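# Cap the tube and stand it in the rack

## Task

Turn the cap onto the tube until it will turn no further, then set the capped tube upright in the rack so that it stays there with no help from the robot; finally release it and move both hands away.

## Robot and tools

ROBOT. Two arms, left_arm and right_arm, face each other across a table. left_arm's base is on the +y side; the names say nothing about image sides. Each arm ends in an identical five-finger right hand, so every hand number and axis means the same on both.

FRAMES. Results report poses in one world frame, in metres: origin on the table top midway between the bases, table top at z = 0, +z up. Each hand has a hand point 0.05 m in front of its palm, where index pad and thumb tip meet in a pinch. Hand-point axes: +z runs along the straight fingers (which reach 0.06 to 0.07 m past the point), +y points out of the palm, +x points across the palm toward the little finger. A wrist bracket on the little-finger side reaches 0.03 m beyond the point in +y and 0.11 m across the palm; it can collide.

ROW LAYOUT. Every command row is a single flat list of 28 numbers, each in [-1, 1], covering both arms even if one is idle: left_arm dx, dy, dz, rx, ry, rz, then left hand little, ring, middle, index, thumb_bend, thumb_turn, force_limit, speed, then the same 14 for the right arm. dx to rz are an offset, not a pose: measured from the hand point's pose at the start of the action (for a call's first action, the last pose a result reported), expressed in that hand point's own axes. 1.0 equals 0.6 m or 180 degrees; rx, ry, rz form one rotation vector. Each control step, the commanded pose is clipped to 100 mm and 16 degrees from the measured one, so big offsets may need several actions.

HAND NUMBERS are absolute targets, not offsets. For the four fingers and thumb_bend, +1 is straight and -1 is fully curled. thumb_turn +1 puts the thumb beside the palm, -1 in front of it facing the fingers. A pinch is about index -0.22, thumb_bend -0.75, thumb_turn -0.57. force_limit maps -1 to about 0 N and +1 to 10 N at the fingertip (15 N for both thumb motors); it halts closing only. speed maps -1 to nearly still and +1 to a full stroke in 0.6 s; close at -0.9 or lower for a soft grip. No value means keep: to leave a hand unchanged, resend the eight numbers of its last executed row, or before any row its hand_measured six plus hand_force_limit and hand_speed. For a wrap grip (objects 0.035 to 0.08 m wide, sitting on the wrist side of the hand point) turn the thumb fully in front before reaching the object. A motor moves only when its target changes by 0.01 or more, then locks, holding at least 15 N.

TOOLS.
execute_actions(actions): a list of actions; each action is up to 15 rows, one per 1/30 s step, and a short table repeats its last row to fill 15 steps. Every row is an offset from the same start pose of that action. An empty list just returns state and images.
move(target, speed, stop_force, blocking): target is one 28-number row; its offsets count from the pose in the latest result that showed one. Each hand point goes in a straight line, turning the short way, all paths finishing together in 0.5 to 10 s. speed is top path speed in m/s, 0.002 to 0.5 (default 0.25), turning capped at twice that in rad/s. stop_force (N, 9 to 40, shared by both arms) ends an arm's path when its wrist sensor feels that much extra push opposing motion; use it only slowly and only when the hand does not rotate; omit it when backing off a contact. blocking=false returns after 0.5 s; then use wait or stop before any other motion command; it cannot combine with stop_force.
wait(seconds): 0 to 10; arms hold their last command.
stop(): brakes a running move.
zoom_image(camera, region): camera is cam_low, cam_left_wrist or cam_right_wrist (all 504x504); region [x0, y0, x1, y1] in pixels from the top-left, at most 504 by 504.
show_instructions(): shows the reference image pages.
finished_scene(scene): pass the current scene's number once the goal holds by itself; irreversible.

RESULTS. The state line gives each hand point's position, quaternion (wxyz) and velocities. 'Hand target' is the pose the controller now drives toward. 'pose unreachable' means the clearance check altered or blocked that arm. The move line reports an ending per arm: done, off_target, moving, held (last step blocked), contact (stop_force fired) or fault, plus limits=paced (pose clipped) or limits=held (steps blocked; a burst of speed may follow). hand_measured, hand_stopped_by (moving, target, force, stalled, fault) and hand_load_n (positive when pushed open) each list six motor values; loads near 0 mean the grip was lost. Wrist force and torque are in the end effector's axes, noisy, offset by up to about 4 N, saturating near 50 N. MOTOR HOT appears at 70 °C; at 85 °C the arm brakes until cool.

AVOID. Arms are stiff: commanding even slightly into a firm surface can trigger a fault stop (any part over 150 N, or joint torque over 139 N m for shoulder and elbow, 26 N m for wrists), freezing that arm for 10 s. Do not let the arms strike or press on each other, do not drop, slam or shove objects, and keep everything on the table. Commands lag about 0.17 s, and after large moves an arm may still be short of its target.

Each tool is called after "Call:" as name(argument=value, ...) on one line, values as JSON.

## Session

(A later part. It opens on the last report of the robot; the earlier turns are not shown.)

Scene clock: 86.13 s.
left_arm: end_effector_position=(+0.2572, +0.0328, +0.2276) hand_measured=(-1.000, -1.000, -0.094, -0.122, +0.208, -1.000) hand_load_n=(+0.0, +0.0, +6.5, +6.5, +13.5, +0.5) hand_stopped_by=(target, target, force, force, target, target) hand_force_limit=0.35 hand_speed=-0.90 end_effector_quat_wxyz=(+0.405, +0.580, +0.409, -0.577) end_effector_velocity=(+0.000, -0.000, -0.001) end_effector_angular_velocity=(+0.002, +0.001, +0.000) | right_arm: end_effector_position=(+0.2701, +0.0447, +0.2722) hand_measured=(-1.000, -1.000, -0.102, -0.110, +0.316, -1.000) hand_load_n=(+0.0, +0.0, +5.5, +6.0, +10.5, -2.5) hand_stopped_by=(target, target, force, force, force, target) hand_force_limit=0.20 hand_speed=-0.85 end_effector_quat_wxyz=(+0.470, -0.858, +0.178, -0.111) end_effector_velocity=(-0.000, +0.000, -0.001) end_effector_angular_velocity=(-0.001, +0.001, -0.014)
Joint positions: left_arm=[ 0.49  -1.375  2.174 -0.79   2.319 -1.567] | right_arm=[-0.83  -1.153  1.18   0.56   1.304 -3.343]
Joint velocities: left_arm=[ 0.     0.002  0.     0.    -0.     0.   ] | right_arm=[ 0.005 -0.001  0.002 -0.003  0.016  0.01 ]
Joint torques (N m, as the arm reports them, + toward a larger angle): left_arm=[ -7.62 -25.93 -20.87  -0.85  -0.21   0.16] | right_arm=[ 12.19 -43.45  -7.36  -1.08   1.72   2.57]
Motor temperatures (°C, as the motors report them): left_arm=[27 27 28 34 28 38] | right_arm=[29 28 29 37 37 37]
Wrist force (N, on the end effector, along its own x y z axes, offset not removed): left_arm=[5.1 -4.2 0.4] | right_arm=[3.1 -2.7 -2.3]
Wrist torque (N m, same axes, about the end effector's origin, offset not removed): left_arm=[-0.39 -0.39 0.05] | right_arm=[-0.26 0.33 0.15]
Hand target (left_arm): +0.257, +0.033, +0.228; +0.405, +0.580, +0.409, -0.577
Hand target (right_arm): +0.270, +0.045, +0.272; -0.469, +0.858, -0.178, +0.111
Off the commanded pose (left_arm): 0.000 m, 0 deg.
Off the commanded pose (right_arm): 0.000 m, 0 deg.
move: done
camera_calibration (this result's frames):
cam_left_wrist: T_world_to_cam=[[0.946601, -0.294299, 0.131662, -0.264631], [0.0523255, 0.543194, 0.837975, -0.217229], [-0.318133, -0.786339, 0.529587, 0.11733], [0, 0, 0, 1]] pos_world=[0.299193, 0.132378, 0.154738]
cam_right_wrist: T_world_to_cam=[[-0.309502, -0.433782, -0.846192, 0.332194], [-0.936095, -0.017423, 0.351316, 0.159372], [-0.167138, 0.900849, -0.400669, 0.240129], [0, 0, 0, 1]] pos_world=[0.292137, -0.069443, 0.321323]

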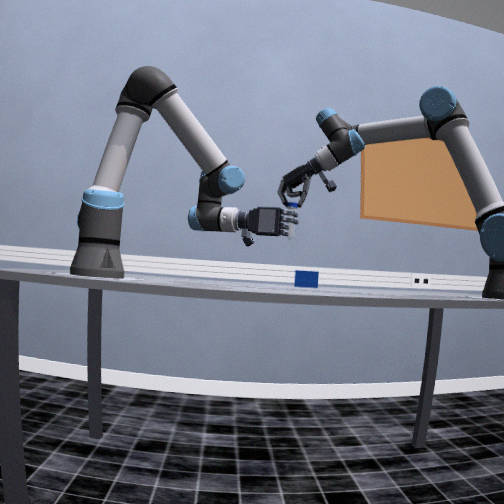

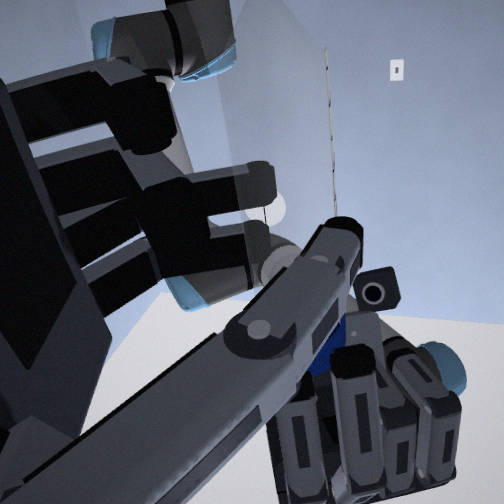

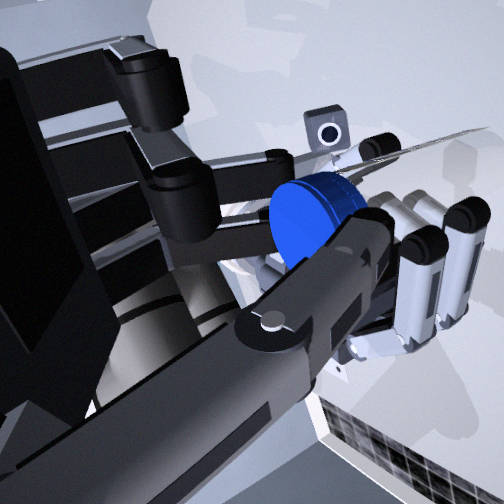

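Call:
move(target=[0,0,0,0,0,0,-1,-1,-0.5,-0.5,0.2,-1,0.35,-0.9,0.0158,-0.001,0.003,-0.006,0.21,0.1355,-1,-1,-0.5,-0.5,0.3,-1,0.5,-0.85], speed=0.3)

Call:
execute_actions(actions=[[[0,0,0,0,0,0,-1,-1,-0.5,-0.5,0.2,-1,0.35,-0.9,0,0,0,0,0,0,-1,-1,0.25,0.25,0.7,-1,0,0.2]]])

Call:
move(target=[0,0,0,0,0,0,-1,-1,-0.5,-0.5,0.2,-1,0.35,-0.9,-0.005,0.0154,-0.0247,0.012,-0.42,-0.271,-1,-1,0.25,0.25,0.7,-1,0,0.2], speed=0.45)

Call:
execute_actions(actions=[[[0,0,0,0,0,0,-1,-1,-0.5,-0.5,0.2,-1,0.35,-0.9,0,0,0,0,0,0,-1,-1,-0.03,-0.03,0.35,-1,0,0]],[[0,0,0,0,0,0,-1,-1,-0.5,-0.5,0.2,-1,0.35,-0.9,0,0,0,0,0,0,-1,-1,-0.4,-0.4,0.3,-1,0.5,-0.85]]])

Call:
move(target=[0,0,0,0,0,0,-1,-1,-0.5,-0.5,0.2,-1,0.35,-0.9,0.0158,-0.0011,0.0041,-0.006,0.21,0.1355,-1,-1,-0.4,-0.4,0.3,-1,0.5,-0.85], speed=0.3)

Scene clock: 88.57 s.
left_arm: end_effector_position=(+0.2572, +0.0328, +0.2276) hand_measured=(-1.000, -1.000, -0.094, -0.122, +0.208, -1.000) hand_load_n=(+0.0, +0.0, +5.0, +8.0, +14.0, +3.0) hand_stopped_by=(target, target, force, force, target, target) hand_force_limit=0.35 hand_speed=-0.90 end_effector_quat_wxyz=(+0.405, +0.580, +0.409, -0.577) end_effector_velocity=(+0.000, -0.000, -0.001) end_effector_angular_velocity=(+0.002, +0.001, +0.001) | right_arm: end_effector_position=(+0.2793, +0.0425, +0.2719) hand_measured=(-1.000, -1.000, -0.116, -0.124, +0.316, -1.000) hand_load_n=(+0.0, +0.0, +8.5, +9.5, +12.5, -1.5) hand_stopped_by=(target, target, force, force, force, target) hand_force_limit=0.50 hand_speed=-0.85 end_effector_quat_wxyz=(+0.392, -0.725, +0.494, -0.279) end_effector_velocity=(+0.000, +0.000, -0.000) end_effector_angular_velocity=(-0.003, +0.004, -0.012)
Joint positions: left_arm=[ 0.49  -1.375  2.174 -0.79   2.319 -1.567] | right_arm=[-0.587 -1.021  0.997  0.721  2.149 -2.732]
Joint velocities: left_arm=[ 0.001  0.002 -0.    -0.    -0.    -0.   ] | right_arm=[ 0.002  0.01  -0.015  0.017  0.01   0.013]
Joint torques (N m, as the arm reports them, + toward a larger angle): left_arm=[ -4.41 -25.33 -21.05  -1.29  -2.23   0.12] | right_arm=[ 10.59 -31.79 -32.1    2.58   2.67   2.38]
Motor temperatures (°C, as the motors report them): left_arm=[27 27 28 34 28 38] | right_arm=[29 28 29 37 37 37]
Wrist force (N, on the end effector, along its own x y z axes, offset not removed): left_arm=[4.3 -3.5 1.2] | right_arm=[-0.3 -4.7 2.0]
Wrist torque (N m, same axes, about the end effector's origin, offset not removed): left_arm=[-0.33 -0.41 0.17] | right_arm=[-0.43 0.18 -0.32]
Hand target (left_arm): +0.257, +0.033, +0.228; +0.405, +0.580, +0.409, -0.577
Hand target (right_arm): +0.279, +0.043, +0.272; -0.392, +0.724, -0.494, +0.279
Off the commanded pose (left_arm): 0.000 m, 0 deg.
Off the commanded pose (right_arm): 0.000 m, 0 deg.
move: done
camera_calibration (this result's frames):
cam_left_wrist: T_world_to_cam=[[0.946597, -0.294311, 0.13166, -0.264625], [0.0523334, 0.543191, 0.837977, -0.21723], [-0.318142, -0.786337, 0.529585, 0.117331], [0, 0, 0, 1]] pos_world=[0.299189, 0.132377, 0.154737]
cam_right_wrist: T_world_to_cam=[[-0.530262, -0.0846618, -0.843596, 0.380005], [-0.673033, 0.647138, 0.358105, 0.0645398], [0.515605, 0.757657, -0.400133, 0.0587692], [0, 0, 0, 1]] pos_world=[0.214638, -0.0541212, 0.320974]

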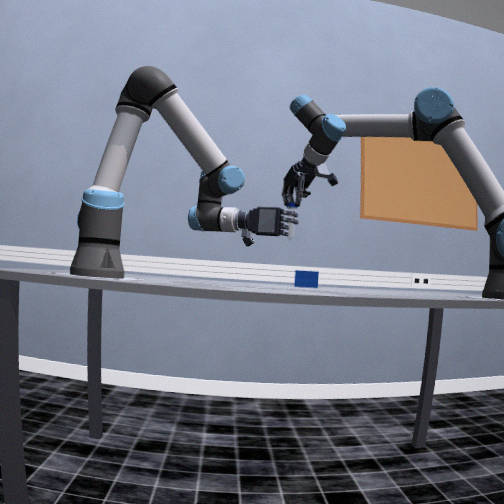

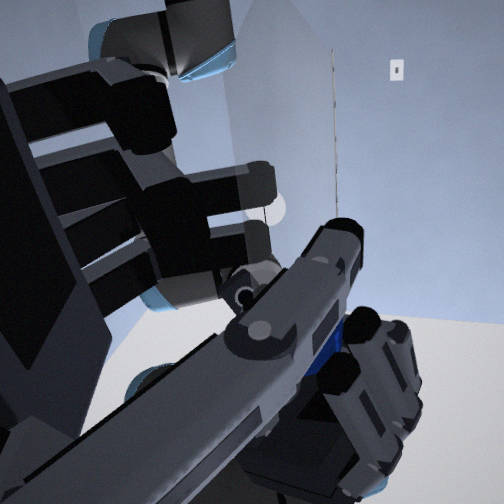

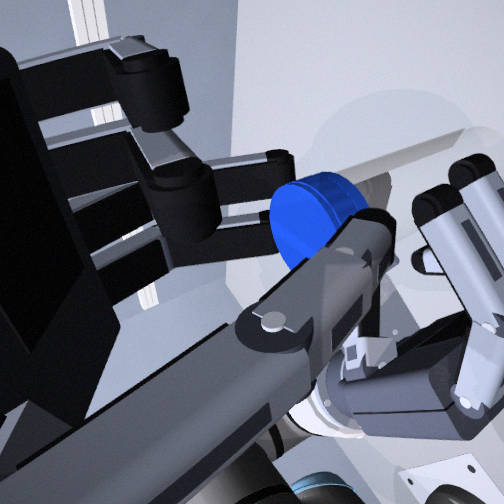

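Scene clock: 89.07 s.
left_arm: end_effector_position=(+0.2572, +0.0328, +0.2276) hand_measured=(-1.000, -1.000, -0.094, -0.122, +0.208, -1.000) hand_load_n=(+0.0, +0.0, +7.0, +6.5, +13.5, +0.0) hand_stopped_by=(target, target, force, force, target, target) hand_force_limit=0.35 hand_speed=-0.90 end_effector_quat_wxyz=(+0.405, +0.580, +0.409, -0.577) end_effector_velocity=(+0.000, +0.000, -0.000) end_effector_angular_velocity=(+0.000, -0.000, +0.001) | right_arm: end_effector_position=(+0.2793, +0.0425, +0.2719) hand_measured=(-1.000, -1.000, +0.250, +0.250, +0.700, -1.000) hand_load_n=(+0.0, +0.0, +0.0, +0.0, +0.0, +0.0) hand_stopped_by=(target, target, target, target, moving, target) hand_force_limit=0.00 hand_speed=0.20 end_effector_quat_wxyz=(+0.392, -0.725, +0.494, -0.279) end_effector_velocity=(+0.000, -0.000, +0.001) end_effector_angular_velocity=(+0.000, -0.001, +0.000)
Joint positions: left_arm=[ 0.49  -1.375  2.174 -0.79   2.319 -1.567] | right_arm=[-0.587 -1.021  0.997  0.721  2.149 -2.732]
Joint velocities: left_arm=[ 0.001  0.001  0.     0.    -0.     0.001] | right_arm=[-0.    -0.001  0.    -0.001  0.    -0.002]
Joint torques (N m, as the arm reports them, + toward a larger angle): left_arm=[ -5.49 -25.71 -19.54  -1.21  -0.11   0.14] | right_arm=[-10.22 -49.84  -7.67  -1.18  -1.9   -2.37]
Motor temperatures (°C, as the motors report them): left_arm=[27 27 28 34 28 38] | right_arm=[29 28 29 37 37 37]
Wrist force (N, on the end effector, along its own x y z axes, offset not removed): left_arm=[1.2 -0.6 1.8] | right_arm=[2.7 -7.0 -1.8]
Wrist torque (N m, same axes, about the end effector's origin, offset not removed): left_arm=[-0.43 -0.37 0.03] | right_arm=[-0.84 -0.24 -0.21]
Hand target (left_arm): +0.257, +0.033, +0.228; +0.405, +0.580, +0.409, -0.577
Hand target (right_arm): +0.279, +0.042, +0.272; -0.392, +0.725, -0.494, +0.279
Off the commanded pose (left_arm): 0.000 m, 0 deg.
Off the commanded pose (right_arm): 0.000 m, 0 deg.
camera_calibration (this result's frames):
cam_left_wrist: T_world_to_cam=[[0.946622, -0.294233, 0.131661, -0.264654], [0.0522878, 0.543195, 0.837977, -0.217218], [-0.318078, -0.786363, 0.529585, 0.11732], [0, 0, 0, 1]] pos_world=[0.299202, 0.132378, 0.154737]
cam_right_wrist: T_world_to_cam=[[-0.530282, -0.0847518, -0.843574, 0.379947], [-0.673074, 0.647103, 0.358091, 0.0645104], [0.51553, 0.757678, -0.400191, 0.0587854], [0, 0, 0, 1]] pos_world=[0.214594, -0.0540841, 0.320938]

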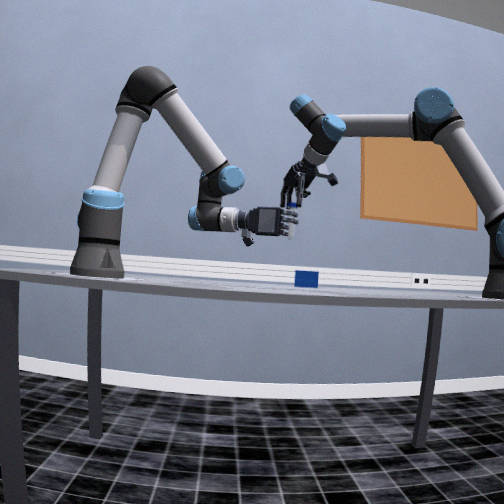

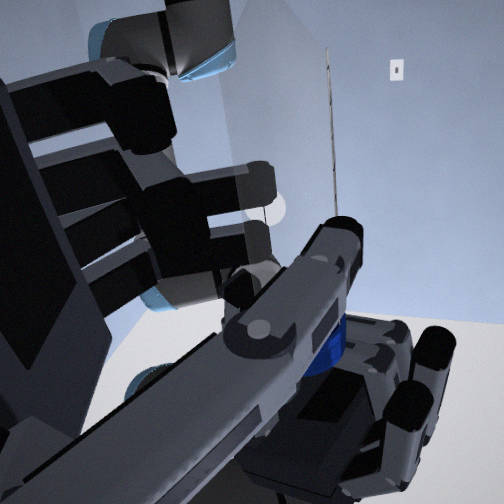

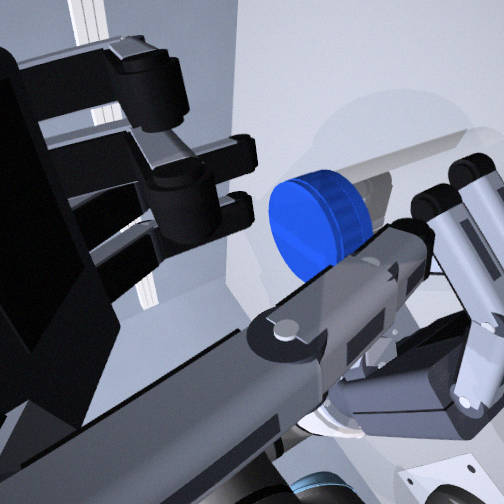

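Scene clock: 91.60 s.
left_arm: end_effector_position=(+0.2572, +0.0328, +0.2276) hand_measured=(-1.000, -1.000, -0.094, -0.122, +0.208, -1.000) hand_load_n=(+0.0, +0.0, +7.0, +6.5, +13.5, +0.0) hand_stopped_by=(target, target, force, force, target, target) hand_force_limit=0.35 hand_speed=-0.90 end_effector_quat_wxyz=(+0.405, +0.580, +0.409, -0.577) end_effector_velocity=(-0.001, -0.000, +0.000) end_effector_angular_velocity=(-0.000, -0.000, -0.001) | right_arm: end_effector_position=(+0.2620, +0.0390, +0.2719) hand_measured=(-1.000, -1.000, +0.250, +0.250, +0.700, -1.000) hand_load_n=(+0.0, +0.0, +0.0, +0.0, +0.0, +0.0) hand_stopped_by=(target, target, target, target, target, target) hand_force_limit=0.00 hand_speed=0.20 end_effector_quat_wxyz=(-0.477, +0.860, +0.166, -0.074) end_effector_velocity=(+0.001, +0.000, -0.001) end_effector_angular_velocity=(-0.010, -0.002, +0.013)
Joint positions: left_arm=[ 0.49  -1.375  2.174 -0.79   2.319 -1.567] | right_arm=[-0.975 -0.823  0.75   1.172  0.644 -4.181]
Joint velocities: left_arm=[-0.001 -0.     0.    -0.    -0.     0.   ] | right_arm=[ 0.002  0.017 -0.027  0.033  0.003 -0.023]
Joint torques (N m, as the arm reports them, + toward a larger angle): left_arm=[ -6.06 -25.7  -21.04  -1.39   0.11   0.09] | right_arm=[  9.94 -39.59 -31.01   3.51   1.59  -2.31]
Motor temperatures (°C, as the motors report them): left_arm=[27 27 28 34 28 38] | right_arm=[29 28 29 37 37 37]
Wrist force (N, on the end effector, along its own x y z axes, offset not removed): left_arm=[1.0 -1.8 1.6] | right_arm=[-2.3 0.1 -3.7]
Wrist torque (N m, same axes, about the end effector's origin, offset not removed): left_arm=[-0.56 -0.41 0.02] | right_arm=[0.69 0.48 0.09]
Hand target (left_arm): +0.257, +0.033, +0.228; +0.405, +0.580, +0.409, -0.577
Hand target (right_arm): +0.262, +0.039, +0.272; -0.476, +0.860, +0.166, -0.074
Off the commanded pose (left_arm): 0.000 m, 0 deg.
Off the commanded pose (right_arm): 0.000 m, 0 deg.
move: done
camera_calibration (this result's frames):
cam_left_wrist: T_world_to_cam=[[0.946622, -0.294233, 0.131661, -0.264654], [0.0522879, 0.543195, 0.837977, -0.217218], [-0.318078, -0.786363, 0.529585, 0.11732], [0, 0, 0, 1]] pos_world=[0.299202, 0.132378, 0.154738]
cam_right_wrist: T_world_to_cam=[[0.0942568, -0.523344, -0.846892, 0.224864], [-0.652355, -0.675066, 0.344557, 0.104992], [-0.75203, 0.519997, -0.405035, 0.413044], [0, 0, 0, 1]] pos_world=[0.357918, -0.0262244, 0.321558]

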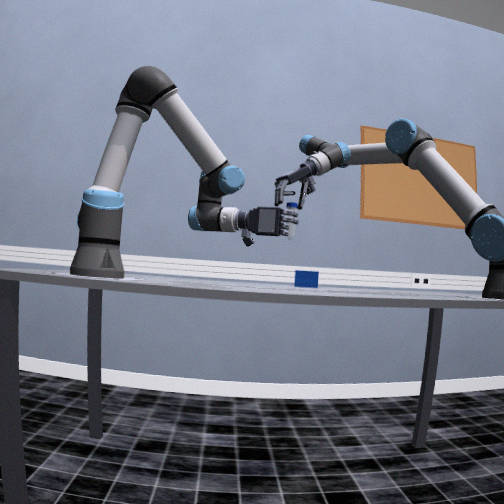

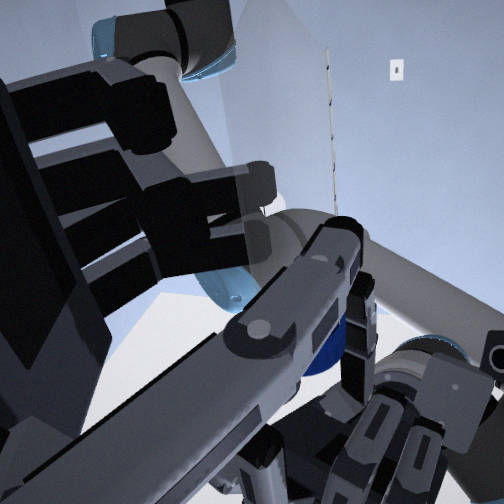

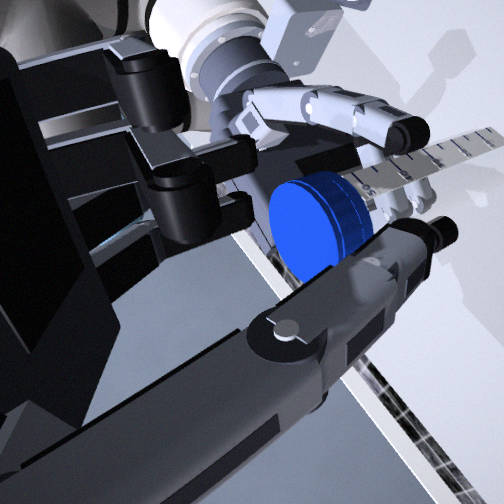

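Scene clock: 92.60 s.
left_arm: end_effector_position=(+0.2572, +0.0328, +0.2276) hand_measured=(-1.000, -1.000, -0.094, -0.122, +0.208, -1.000) hand_load_n=(+0.0, +0.0, +6.0, +7.5, +13.0, +1.0) hand_stopped_by=(target, target, force, force, target, target) hand_force_limit=0.35 hand_speed=-0.90 end_effector_quat_wxyz=(+0.405, +0.580, +0.409, -0.577) end_effector_velocity=(-0.000, -0.000, -0.001) end_effector_angular_velocity=(+0.001, +0.002, -0.000) | right_arm: end_effector_position=(+0.2620, +0.0390, +0.2719) hand_measured=(-1.000, -1.000, -0.118, -0.128, +0.318, -1.000) hand_load_n=(+0.0, +0.0, +7.0, +8.5, +15.0, +1.5) hand_stopped_by=(target, target, force, force, force, target) hand_force_limit=0.50 hand_speed=-0.85 end_effector_quat_wxyz=(-0.477, +0.860, +0.166, -0.074) end_effector_velocity=(-0.000, +0.000, -0.001) end_effector_angular_velocity=(-0.001, +0.004, -0.001)
Joint positions: left_arm=[ 0.49  -1.375  2.174 -0.79   2.319 -1.567] | right_arm=[-0.975 -0.823  0.75   1.172  0.644 -4.181]
Joint velocities: left_arm=[-0.     0.001  0.    -0.     0.    -0.001] | right_arm=[ 0.     0.002  0.     0.001 -0.001  0.002]
Joint torques (N m, as the arm reports them, + toward a larger angle): left_arm=[ -5.61 -26.33 -20.23  -1.26   0.15   0.21] | right_arm=[ -2.86 -53.18  -9.23   0.35  -2.16   1.82]
Motor temperatures (°C, as the motors report them): left_arm=[27 27 28 34 28 38] | right_arm=[29 28 29 37 37 37]
Wrist force (N, on the end effector, along its own x y z axes, offset not removed): left_arm=[-1.9 -1.1 1.2] | right_arm=[0.8 -0.8 3.8]
Wrist torque (N m, same axes, about the end effector's origin, offset not removed): left_arm=[-0.46 -0.09 -0.12] | right_arm=[-0.42 0.03 0.03]
Hand target (left_arm): +0.257, +0.033, +0.228; +0.405, +0.580, +0.409, -0.577
Hand target (right_arm): +0.262, +0.039, +0.272; -0.477, +0.860, +0.166, -0.074
Off the commanded pose (left_arm): 0.000 m, 0 deg.
Off the commanded pose (right_arm): 0.000 m, 0 deg.
camera_calibration (this result's frames):
cam_left_wrist: T_world_to_cam=[[0.946622, -0.294233, 0.131661, -0.264654], [0.0522879, 0.543195, 0.837977, -0.217218], [-0.318078, -0.786363, 0.529585, 0.11732], [0, 0, 0, 1]] pos_world=[0.299202, 0.132378, 0.154737]
cam_right_wrist: T_world_to_cam=[[0.094285, -0.523402, -0.846853, 0.224832], [-0.652339, -0.675061, 0.344597, 0.104983], [-0.75204, 0.519945, -0.405084, 0.41303], [0, 0, 0, 1]] pos_world=[0.357902, -0.0262051, 0.321534]

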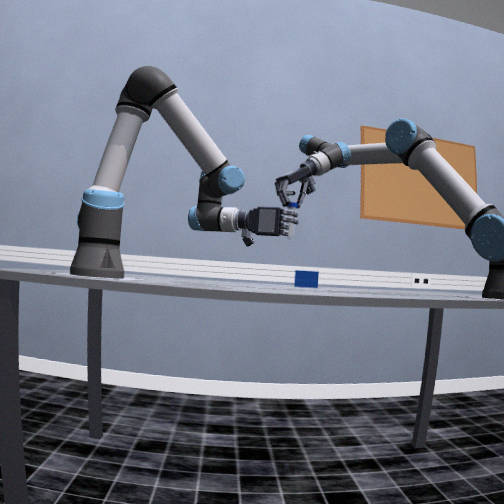

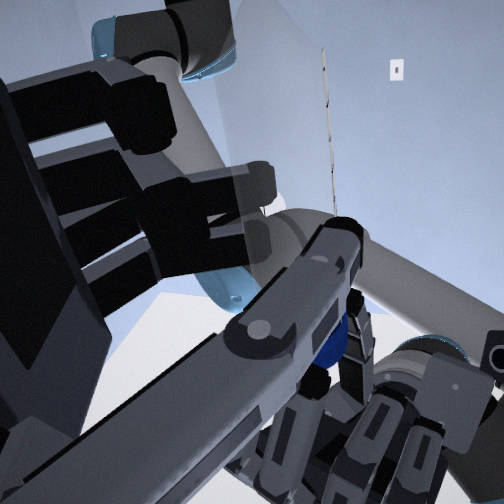

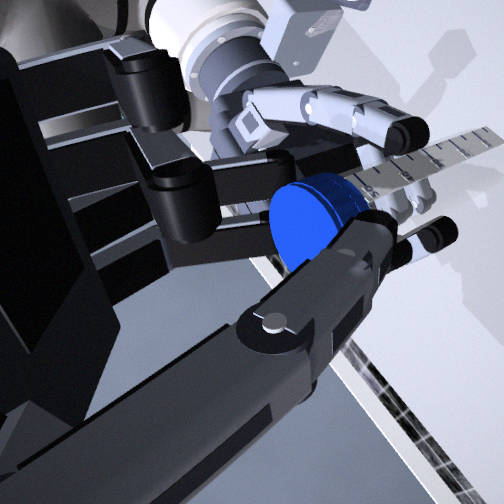

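Scene clock: 94.47 s.
left_arm: end_effector_position=(+0.2572, +0.0328, +0.2276) hand_measured=(-1.000, -1.000, -0.094, -0.122, +0.208, -1.000) hand_load_n=(+0.0, +0.0, +5.5, +8.0, +13.0, +2.0) hand_stopped_by=(target, target, force, force, target, target) hand_force_limit=0.35 hand_speed=-0.90 end_effector_quat_wxyz=(+0.405, +0.580, +0.409, -0.577) end_effector_velocity=(+0.001, +0.000, -0.000) end_effector_angular_velocity=(+0.000, +0.000, +0.001) | right_arm: end_effector_position=(+0.2700, +0.0447, +0.2717) hand_measured=(-1.000, -1.000, -0.118, -0.126, +0.318, -1.000) hand_load_n=(+0.0, +0.0, +8.5, +8.5, +13.5, -3.0) hand_stopped_by=(target, target, force, force, force, target) hand_force_limit=0.50 hand_speed=-0.85 end_effector_quat_wxyz=(+0.470, -0.857, +0.177, -0.110) end_effector_velocity=(-0.000, +0.000, -0.001) end_effector_angular_velocity=(-0.001, +0.000, -0.013)
Joint positions: left_arm=[ 0.49  -1.375  2.174 -0.79   2.319 -1.567] | right_arm=[-0.831 -1.154  1.183  0.557  1.302 -3.343]
Joint velocities: left_arm=[ 0.001  0.001 -0.    -0.    -0.    -0.   ] | right_arm=[ 0.005 -0.001  0.002 -0.004  0.015  0.01 ]
Joint torques (N m, as the arm reports them, + toward a larger angle): left_arm=[ -5.61 -25.15 -21.86  -1.99  -0.36   0.15] | right_arm=[ 13.96 -42.87  -6.62  -0.73   1.67   2.78]
Motor temperatures (°C, as the motors report them): left_arm=[27 27 28 34 28 38] | right_arm=[29 28 29 37 37 37]
Wrist force (N, on the end effector, along its own x y z axes, offset not removed): left_arm=[7.0 -4.5 2.4] | right_arm=[2.4 -8.0 -9.8]
Wrist torque (N m, same axes, about the end effector's origin, offset not removed): left_arm=[-0.31 -0.30 0.18] | right_arm=[-0.04 0.73 -0.13]
Hand target (left_arm): +0.257, +0.033, +0.228; +0.405, +0.580, +0.409, -0.577
Hand target (right_arm): +0.270, +0.045, +0.272; -0.470, +0.857, -0.178, +0.111
Off the commanded pose (left_arm): 0.000 m, 0 deg.
Off the commanded pose (right_arm): 0.000 m, 0 deg.
move: done
camera_calibration (this result's frames):
cam_left_wrist: T_world_to_cam=[[0.946621, -0.294252, 0.131623, -0.264637], [0.0523142, 0.543149, 0.838005, -0.217221], [-0.318076, -0.786388, 0.529549, 0.117337], [0, 0, 0, 1]] pos_world=[0.299197, 0.132386, 0.154729]
cam_right_wrist: T_world_to_cam=[[-0.308514, -0.4329, -0.847005, 0.331625], [-0.93624, -0.019213, 0.350837, 0.159726], [-0.168151, 0.901237, -0.39937, 0.239782], [0, 0, 0, 1]] pos_world=[0.292172, -0.069471, 0.320612]

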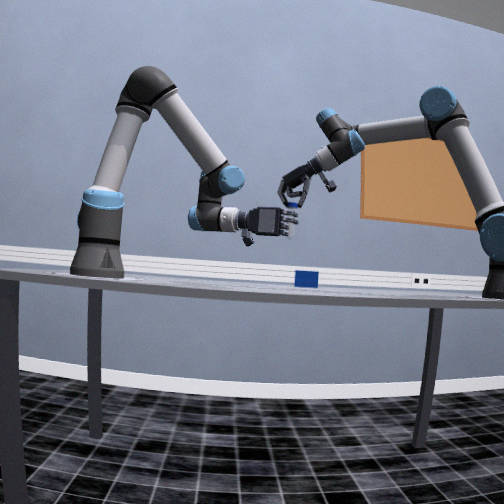

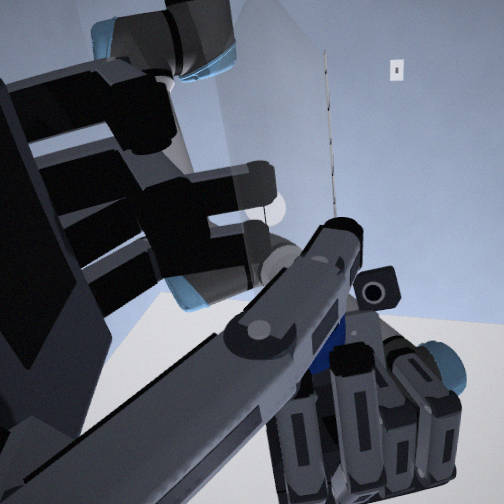

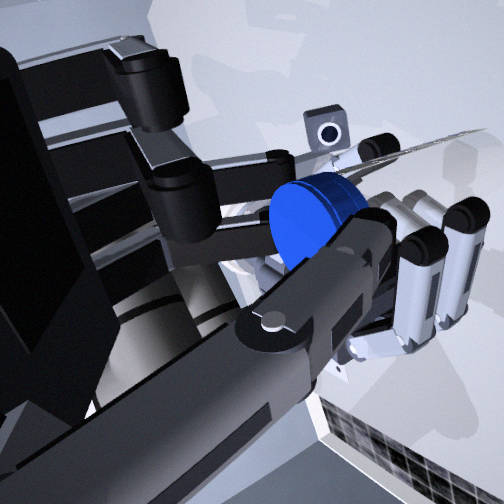

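Call:
move(target=[0,0,0,0,0,0,-1,-1,-0.5,-0.5,0.2,-1,0.35,-0.9,0.0162,-0.001,0.003,-0.006,0.21,0.1355,-1,-1,-0.4,-0.4,0.3,-1,0.5,-0.85], speed=0.3)

Call:
zoom_image(camera="cam_low", region=[250,170,330,250])

Call:
zoom_image(camera="cam_right_wrist", region=[260,130,440,280])

Scene clock: 96.63 s.
left_arm: end_effector_position=(+0.2572, +0.0328, +0.2276) hand_measured=(-1.000, -1.000, -0.096, -0.122, +0.208, -1.000) hand_load_n=(+0.0, +0.0, +0.0, +7.0, +11.5, -0.5) hand_stopped_by=(target, target, force, force, target, target) hand_force_limit=0.35 hand_speed=-0.90 end_effector_quat_wxyz=(+0.405, +0.580, +0.409, -0.577) end_effector_velocity=(+0.000, +0.000, +0.001) end_effector_angular_velocity=(-0.002, -0.001, +0.000) | right_arm: end_effector_position=(+0.2795, +0.0424, +0.2714) hand_measured=(-1.000, -1.000, -0.118, -0.126, +0.318, -1.000) hand_load_n=(+0.0, +0.0, +7.5, +9.0, +13.5, -1.0) hand_stopped_by=(target, target, force, force, force, target) hand_force_limit=0.50 hand_speed=-0.85 end_effector_quat_wxyz=(+0.393, -0.725, +0.493, -0.278) end_effector_velocity=(-0.000, +0.000, -0.001) end_effector_angular_velocity=(-0.005, +0.005, -0.011)
Joint positions: left_arm=[ 0.49  -1.375  2.174 -0.79   2.319 -1.567] | right_arm=[-0.588 -1.023  1.002  0.716  2.147 -2.733]
Joint velocities: left_arm=[ 0.    -0.001  0.    -0.    -0.     0.001] | right_arm=[ 0.003  0.011 -0.015  0.018  0.009  0.013]
Joint torques (N m, as the arm reports them, + toward a larger angle): left_arm=[ -4.8  -25.77 -20.27   0.25  -0.79   0.1 ] | right_arm=[  8.31 -32.94 -33.36   2.09   3.94   2.4 ]
Motor temperatures (°C, as the motors report them): left_arm=[27 27 28 34 28 38] | right_arm=[29 29 29 37 37 37]
Wrist force (N, on the end effector, along its own x y z axes, offset not removed): left_arm=[2.6 2.0 -0.2] | right_arm=[0.6 -3.6 -6.8]
Wrist torque (N m, same axes, about the end effector's origin, offset not removed): left_arm=[-0.37 -0.27 0.07] | right_arm=[-0.53 0.00 0.09]
Hand target (left_arm): +0.257, +0.033, +0.228; +0.405, +0.580, +0.409, -0.577
Hand target (right_arm): +0.279, +0.042, +0.271; -0.392, +0.724, -0.494, +0.278
Off the commanded pose (left_arm): 0.000 m, 0 deg.
Off the commanded pose (right_arm): 0.000 m, 0 deg.
move: done
camera_calibration (this result's frames):
cam_left_wrist: T_world_to_cam=[[0.946626, -0.294236, 0.13162, -0.264642], [0.0523067, 0.543145, 0.838008, -0.217218], [-0.318061, -0.786396, 0.529546, 0.117336], [0, 0, 0, 1]] pos_world=[0.299199, 0.132387, 0.154728]
cam_right_wrist: T_world_to_cam=[[-0.529747, -0.0840818, -0.843978, 0.379547], [-0.67407, 0.645687, 0.358773, 0.06503], [0.514779, 0.758959, -0.398727, 0.058334], [0, 0, 0, 1]] pos_world=[0.214869, -0.0543492, 0.320258]

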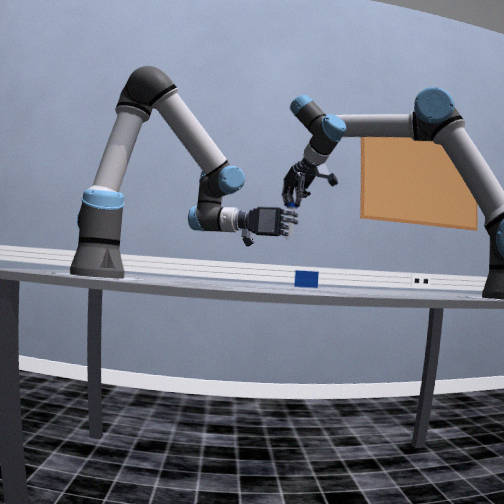

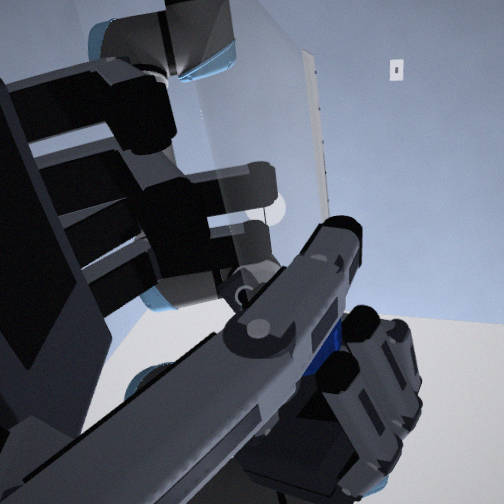

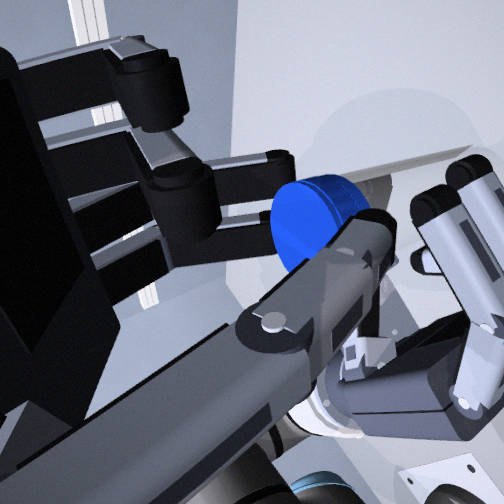

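Region (250, 170, 330, 250) of cam_low's 504x504 image, scaled by 6.300, with more detail than that image has.

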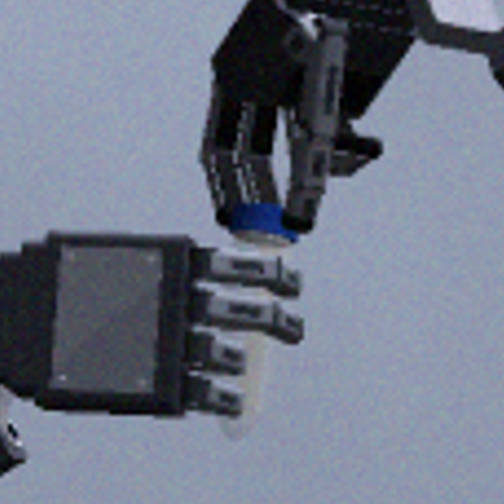

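Region (260, 130, 440, 280) of cam_right_wrist's 504x504 image, scaled by 2.800, with more detail than that image has.

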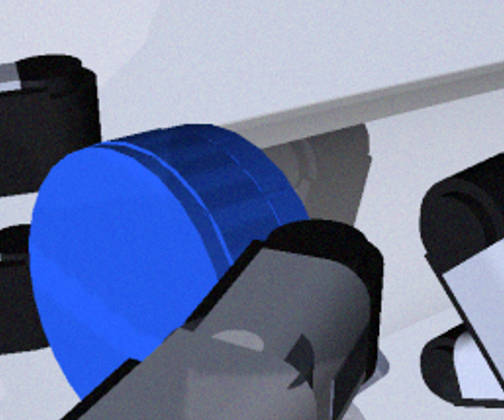

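Call:
execute_actions(actions=[[[0,0,0,0,0,0,-1,-1,1,1,1,-1,0.35,0.3,0,0,0,0,0,0,-1,-1,-0.4,-0.4,0.3,-1,0.5,-0.85]],[[0.01,-0.03,-0.05,0,0,0,-1,-1,1,1,1,-1,0.35,0.3,0,0,0,0,0,0,-1,-1,-0.4,-0.4,0.3,-1,0.5,-0.85]]])

Call:
move(target=[0,-0.05,-0.12,0,0,0,-1,-1,1,1,1,-1,0.35,0.3,0.315,-0.05,0.315,0,0.018,-0.028,-1,-1,-0.4,-0.4,0.3,-1,0.5,-0.85], speed=0.2)

Call:
zoom_image(camera="cam_low", region=[270,215,350,295])

Scene clock: 97.93 s.
left_arm: end_effector_position=(+0.2505, +0.0664, +0.2220) hand_measured=(-1.000, -1.000, +1.000, +1.000, +1.000, -1.000) hand_load_n=(+0.0, +0.0, +0.0, +0.0, +0.0, +0.0) hand_stopped_by=(target, target, target, target, target, target) hand_force_limit=0.35 hand_speed=0.30 end_effector_quat_wxyz=(+0.405, +0.580, +0.409, -0.577) end_effector_velocity=(-0.002, +0.007, -0.000) end_effector_angular_velocity=(-0.001, -0.001, -0.000) | right_arm: end_effector_position=(+0.2795, +0.0424, +0.2714) hand_measured=(-1.000, -1.000, -0.118, -0.126, +0.318, -1.000) hand_load_n=(+0.0, +0.0, +5.5, +8.0, +15.0, +1.5) hand_stopped_by=(target, target, force, force, force, target) hand_force_limit=0.50 hand_speed=-0.85 end_effector_quat_wxyz=(+0.393, -0.725, +0.493, -0.278) end_effector_velocity=(-0.000, +0.000, -0.000) end_effector_angular_velocity=(-0.000, -0.000, +0.000)
Joint positions: left_arm=[ 0.512 -1.425  2.258 -0.823  2.341 -1.566] | right_arm=[-0.588 -1.023  1.002  0.716  2.147 -2.733]
Joint velocities: left_arm=[ 0.004 -0.012  0.017 -0.006  0.005  0.   ] | right_arm=[ 0.  0.  0. -0.  0. -0.]
Joint torques (N m, as the arm reports them, + toward a larger angle): left_arm=[ 13.76 -32.79  -6.39  -2.94   1.04  -0.47] | right_arm=[ -8.86 -47.29  -9.81  -0.85  -1.73  -2.07]
Motor temperatures (°C, as the motors report them): left_arm=[27 27 28 34 28 38] | right_arm=[29 29 29 37 37 37]
Wrist force (N, on the end effector, along its own x y z axes, offset not removed): left_arm=[0.9 -1.2 1.6] | right_arm=[-1.5 2.5 -0.1]
Wrist torque (N m, same axes, about the end effector's origin, offset not removed): left_arm=[-0.48 -0.38 -0.15] | right_arm=[0.47 0.19 0.09]
Hand target (left_arm): +0.250, +0.067, +0.222; +0.405, +0.580, +0.409, -0.577
Hand target (right_arm): +0.279, +0.042, +0.271; -0.393, +0.725, -0.493, +0.278
Off the commanded pose (left_arm): 0.001 m, 0 deg.
Off the commanded pose (right_arm): 0.000 m, 0 deg.
camera_calibration (this result's frames):
cam_left_wrist: T_world_to_cam=[[0.946562, -0.294268, 0.132012, -0.247745], [0.0519965, 0.543191, 0.837998, -0.230345], [-0.318304, -0.786353, 0.529464, 0.144662], [0, 0, 0, 1]] pos_world=[0.29253, 0.165973, 0.14914]
cam_right_wrist: T_world_to_cam=[[-0.529762, -0.0841044, -0.843966, 0.379531], [-0.674062, 0.645699, 0.358766, 0.0650291], [0.514774, 0.758946, -0.398758, 0.0583326], [0, 0, 0, 1]] pos_world=[0.214867, -0.0543403, 0.320242]

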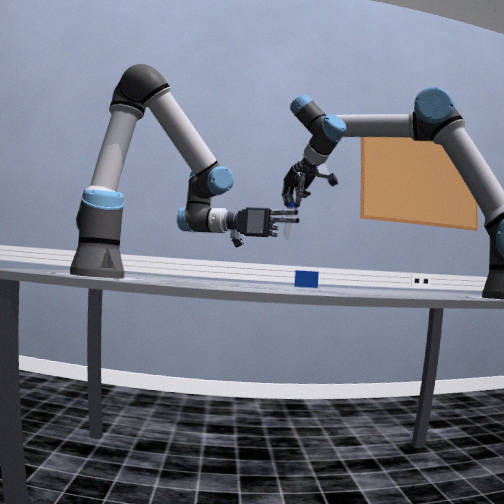

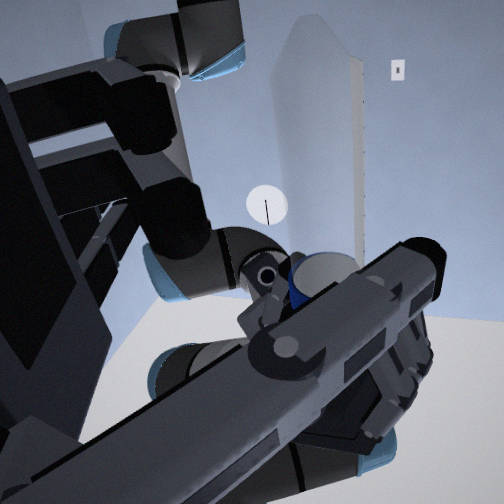

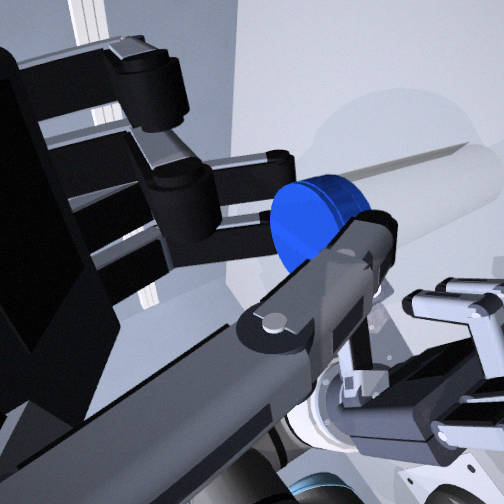

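Scene clock: 99.87 s.
left_arm: end_effector_position=(+0.2466, +0.1442, +0.2226) hand_measured=(-1.000, -1.000, +1.000, +1.000, +1.000, -1.000) hand_load_n=(+0.0, +0.0, +0.0, +0.0, +0.0, +0.0) hand_stopped_by=(target, target, target, target, target, target) hand_force_limit=0.35 hand_speed=0.30 end_effector_quat_wxyz=(+0.405, +0.580, +0.409, -0.577) end_effector_velocity=(-0.000, +0.000, -0.000) end_effector_angular_velocity=(+0.001, +0.001, -0.000) | right_arm: end_effector_position=(+0.5113, -0.0724, +0.1981) hand_measured=(-1.000, -1.000, -0.118, -0.126, +0.318, -1.000) hand_load_n=(+0.0, +0.0, +5.5, +8.0, +15.0, +1.5) hand_stopped_by=(target, target, force, force, force, target) hand_force_limit=0.50 hand_speed=-0.85 end_effector_quat_wxyz=(+0.366, -0.737, +0.472, -0.316) end_effector_velocity=(+0.002, -0.001, -0.001) end_effector_angular_velocity=(-0.002, +0.001, +0.000)
Joint positions: left_arm=[ 0.621 -1.548  2.395 -0.836  2.45  -1.564] | right_arm=[-1.006 -0.98   1.101  0.47   1.866 -3.091]
Joint velocities: left_arm=[ 0.001  0.     0.001  0.     0.001 -0.001] | right_arm=[-0.002  0.003 -0.002  0.    -0.002 -0.002]
Joint torques (N m, as the arm reports them, + toward a larger angle): left_arm=[ 11.84 -26.82  -5.97   0.92   1.59   2.6 ] | right_arm=[-11.53 -35.67 -33.56  -1.53  -2.34  -2.22]
Motor temperatures (°C, as the motors report them): left_arm=[27 27 28 34 28 38] | right_arm=[29 29 29 37 37 37]
Wrist force (N, on the end effector, along its own x y z axes, offset not removed): left_arm=[0.7 -1.0 1.7] | right_arm=[-0.4 -0.9 -4.7]
Wrist torque (N m, same axes, about the end effector's origin, offset not removed): left_arm=[-0.52 -0.36 -0.03] | right_arm=[0.27 0.31 -0.11]
Hand target (left_arm): +0.247, +0.144, +0.223; +0.405, +0.580, +0.409, -0.577
Hand target (right_arm): +0.512, -0.072, +0.198; -0.366, +0.737, -0.472, +0.316
Off the commanded pose (left_arm): 0.000 m, 0 deg.
Off the commanded pose (right_arm): 0.000 m, 0 deg.
move: done
camera_calibration (this result's frames):
cam_left_wrist: T_world_to_cam=[[0.946504, -0.294295, 0.132362, -0.221256], [0.051626, 0.543001, 0.838143, -0.272914], [-0.318534, -0.786473, 0.529146, 0.204416], [0, 0, 0, 1]] pos_world=[0.288623, 0.243845, 0.149861]
cam_right_wrist: T_world_to_cam=[[-0.497671, -0.166903, -0.851156, 0.409887], [-0.685607, 0.67678, 0.268164, 0.347851], [0.531288, 0.717016, -0.451244, -0.00419364], [0, 0, 0, 1]] pos_world=[0.444706, -0.164, 0.253704]

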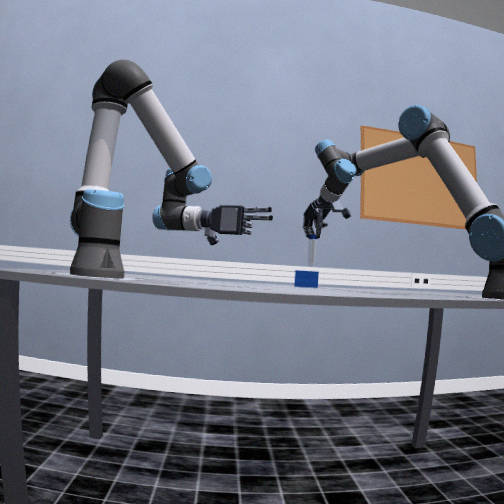

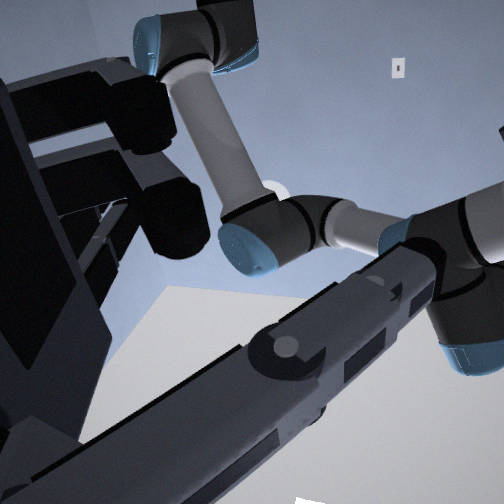

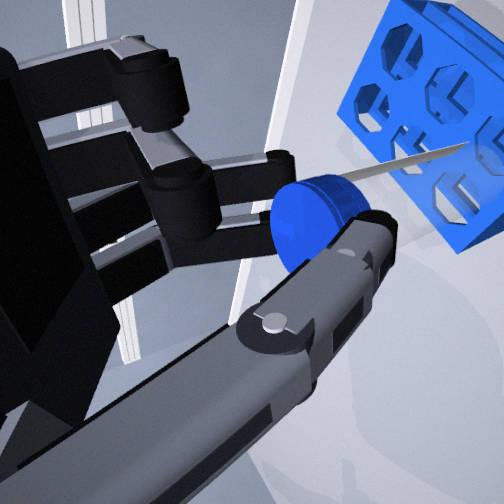

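Region (270, 215, 350, 295) of cam_low's 504x504 image, scaled by 6.300, with more detail than that image has.

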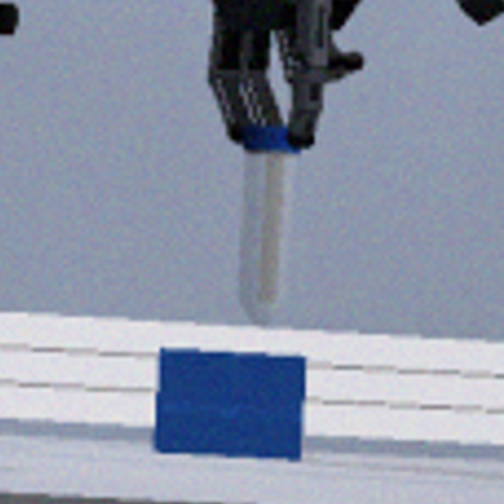

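Call:
move(target=[0,0,0,0,0,0,-1,-1,1,1,1,-1,0.35,0.3,0.0135,0.0145,0.0208,0,0,0,-1,-1,-0.4,-0.4,0.3,-1,0.5,-0.85], speed=0.04)

Call:
zoom_image(camera="cam_right_wrist", region=[324,60,504,260])

Call:
zoom_image(camera="cam_low", region=[270,215,350,295])

Scene clock: 101.33 s.
left_arm: end_effector_position=(+0.2466, +0.1443, +0.2226) hand_measured=(-1.000, -1.000, +1.000, +1.000, +1.000, -1.000) hand_load_n=(+0.0, +0.0, +0.0, +0.0, +0.0, +0.0) hand_stopped_by=(target, target, target, target, target, target) hand_force_limit=0.35 hand_speed=0.30 end_effector_quat_wxyz=(+0.405, +0.580, +0.409, -0.577) end_effector_velocity=(+0.000, +0.000, +0.001) end_effector_angular_velocity=(-0.001, +0.000, +0.001) | right_arm: end_effector_position=(+0.5202, -0.0793, +0.1853) hand_measured=(-1.000, -1.000, -0.118, -0.126, +0.318, -1.000) hand_load_n=(+0.0, +0.0, +5.5, +8.0, +15.0, +1.5) hand_stopped_by=(target, target, force, force, force, target) hand_force_limit=0.50 hand_speed=-0.85 end_effector_quat_wxyz=(+0.366, -0.737, +0.472, -0.316) end_effector_velocity=(+0.001, -0.001, -0.002) end_effector_angular_velocity=(-0.000, +0.001, +0.001)
Joint positions: left_arm=[ 0.621 -1.548  2.395 -0.836  2.45  -1.564] | right_arm=[-1.025 -0.975  1.125  0.438  1.851 -3.102]
Joint velocities: left_arm=[ 0.001 -0.002  0.     0.    -0.001 -0.001] | right_arm=[-0.003  0.001  0.003 -0.004 -0.003 -0.002]
Joint torques (N m, as the arm reports them, + toward a larger angle): left_arm=[ -2.44 -12.1  -16.48  -0.13  -1.61   2.45] | right_arm=[ -9.61 -35.75  -9.13  -1.49  -2.21  -2.26]
Motor temperatures (°C, as the motors report them): left_arm=[27 27 28 34 28 38] | right_arm=[29 29 29 37 37 37]
Wrist force (N, on the end effector, along its own x y z axes, offset not removed): left_arm=[0.7 -1.9 1.8] | right_arm=[2.8 1.3 -2.4]
Wrist torque (N m, same axes, about the end effector's origin, offset not removed): left_arm=[-0.57 -0.37 -0.04] | right_arm=[0.22 -0.17 0.23]
Hand target (left_arm): +0.247, +0.144, +0.223; +0.405, +0.580, +0.409, -0.577
Hand target (right_arm): +0.520, -0.079, +0.185; -0.366, +0.737, -0.472, +0.316
Off the commanded pose (left_arm): 0.000 m, 0 deg.
Off the commanded pose (right_arm): 0.000 m, 0 deg.
move: done
camera_calibration (this result's frames):
cam_left_wrist: T_world_to_cam=[[0.946513, -0.294266, 0.132362, -0.221254], [0.0516088, 0.543002, 0.838144, -0.272946], [-0.31851, -0.786483, 0.529145, 0.204459], [0, 0, 0, 1]] pos_world=[0.288628, 0.243906, 0.149865]
cam_right_wrist: T_world_to_cam=[[-0.497676, -0.166928, -0.851149, 0.402225], [-0.685595, 0.676801, 0.26814, 0.362016], [0.531298, 0.71699, -0.451272, -0.00971151], [0, 0, 0, 1]] pos_world=[0.453534, -0.170907, 0.240899]

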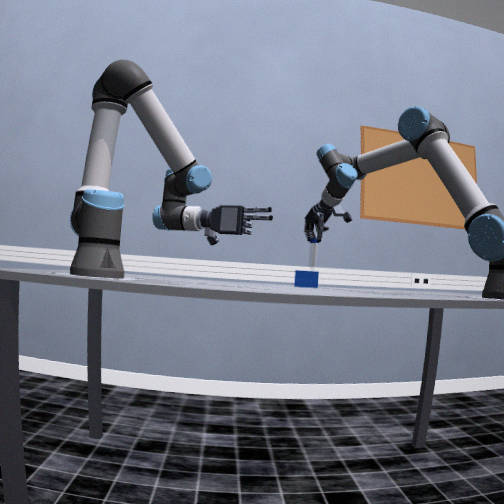

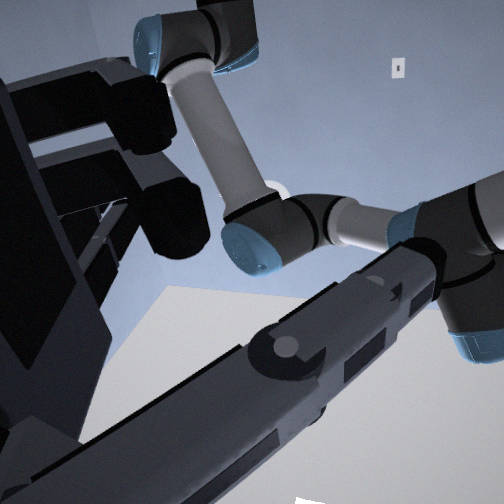

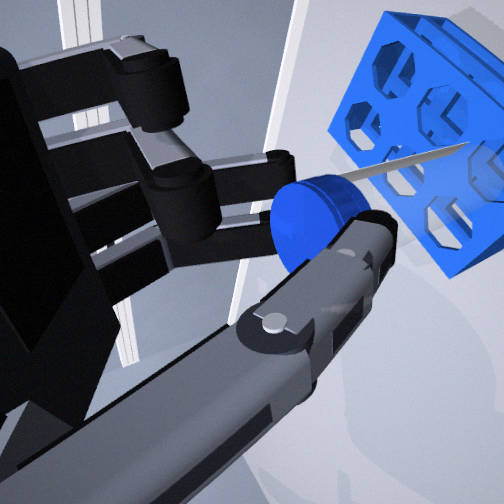

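Region (324, 60, 504, 260) of cam_right_wrist's 504x504 image, scaled by 2.520, with more detail than that image has; it fills the left 454 columns of this view, and the rest is white.

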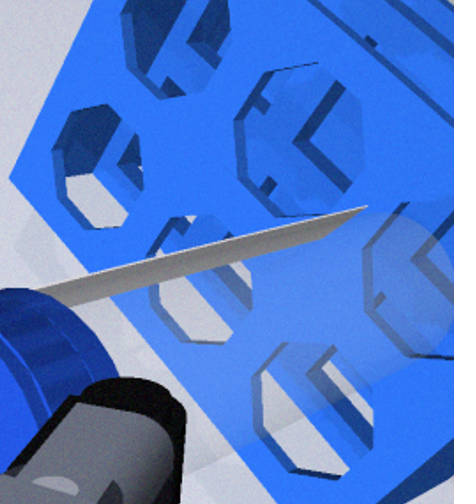

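Region (270, 215, 350, 295) of cam_low's 504x504 image, scaled by 6.300, with more detail than that image has.

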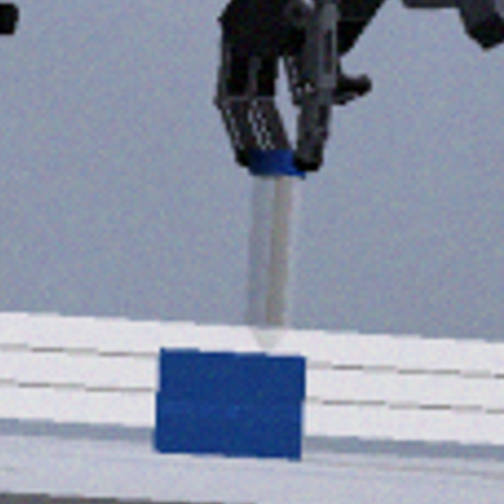

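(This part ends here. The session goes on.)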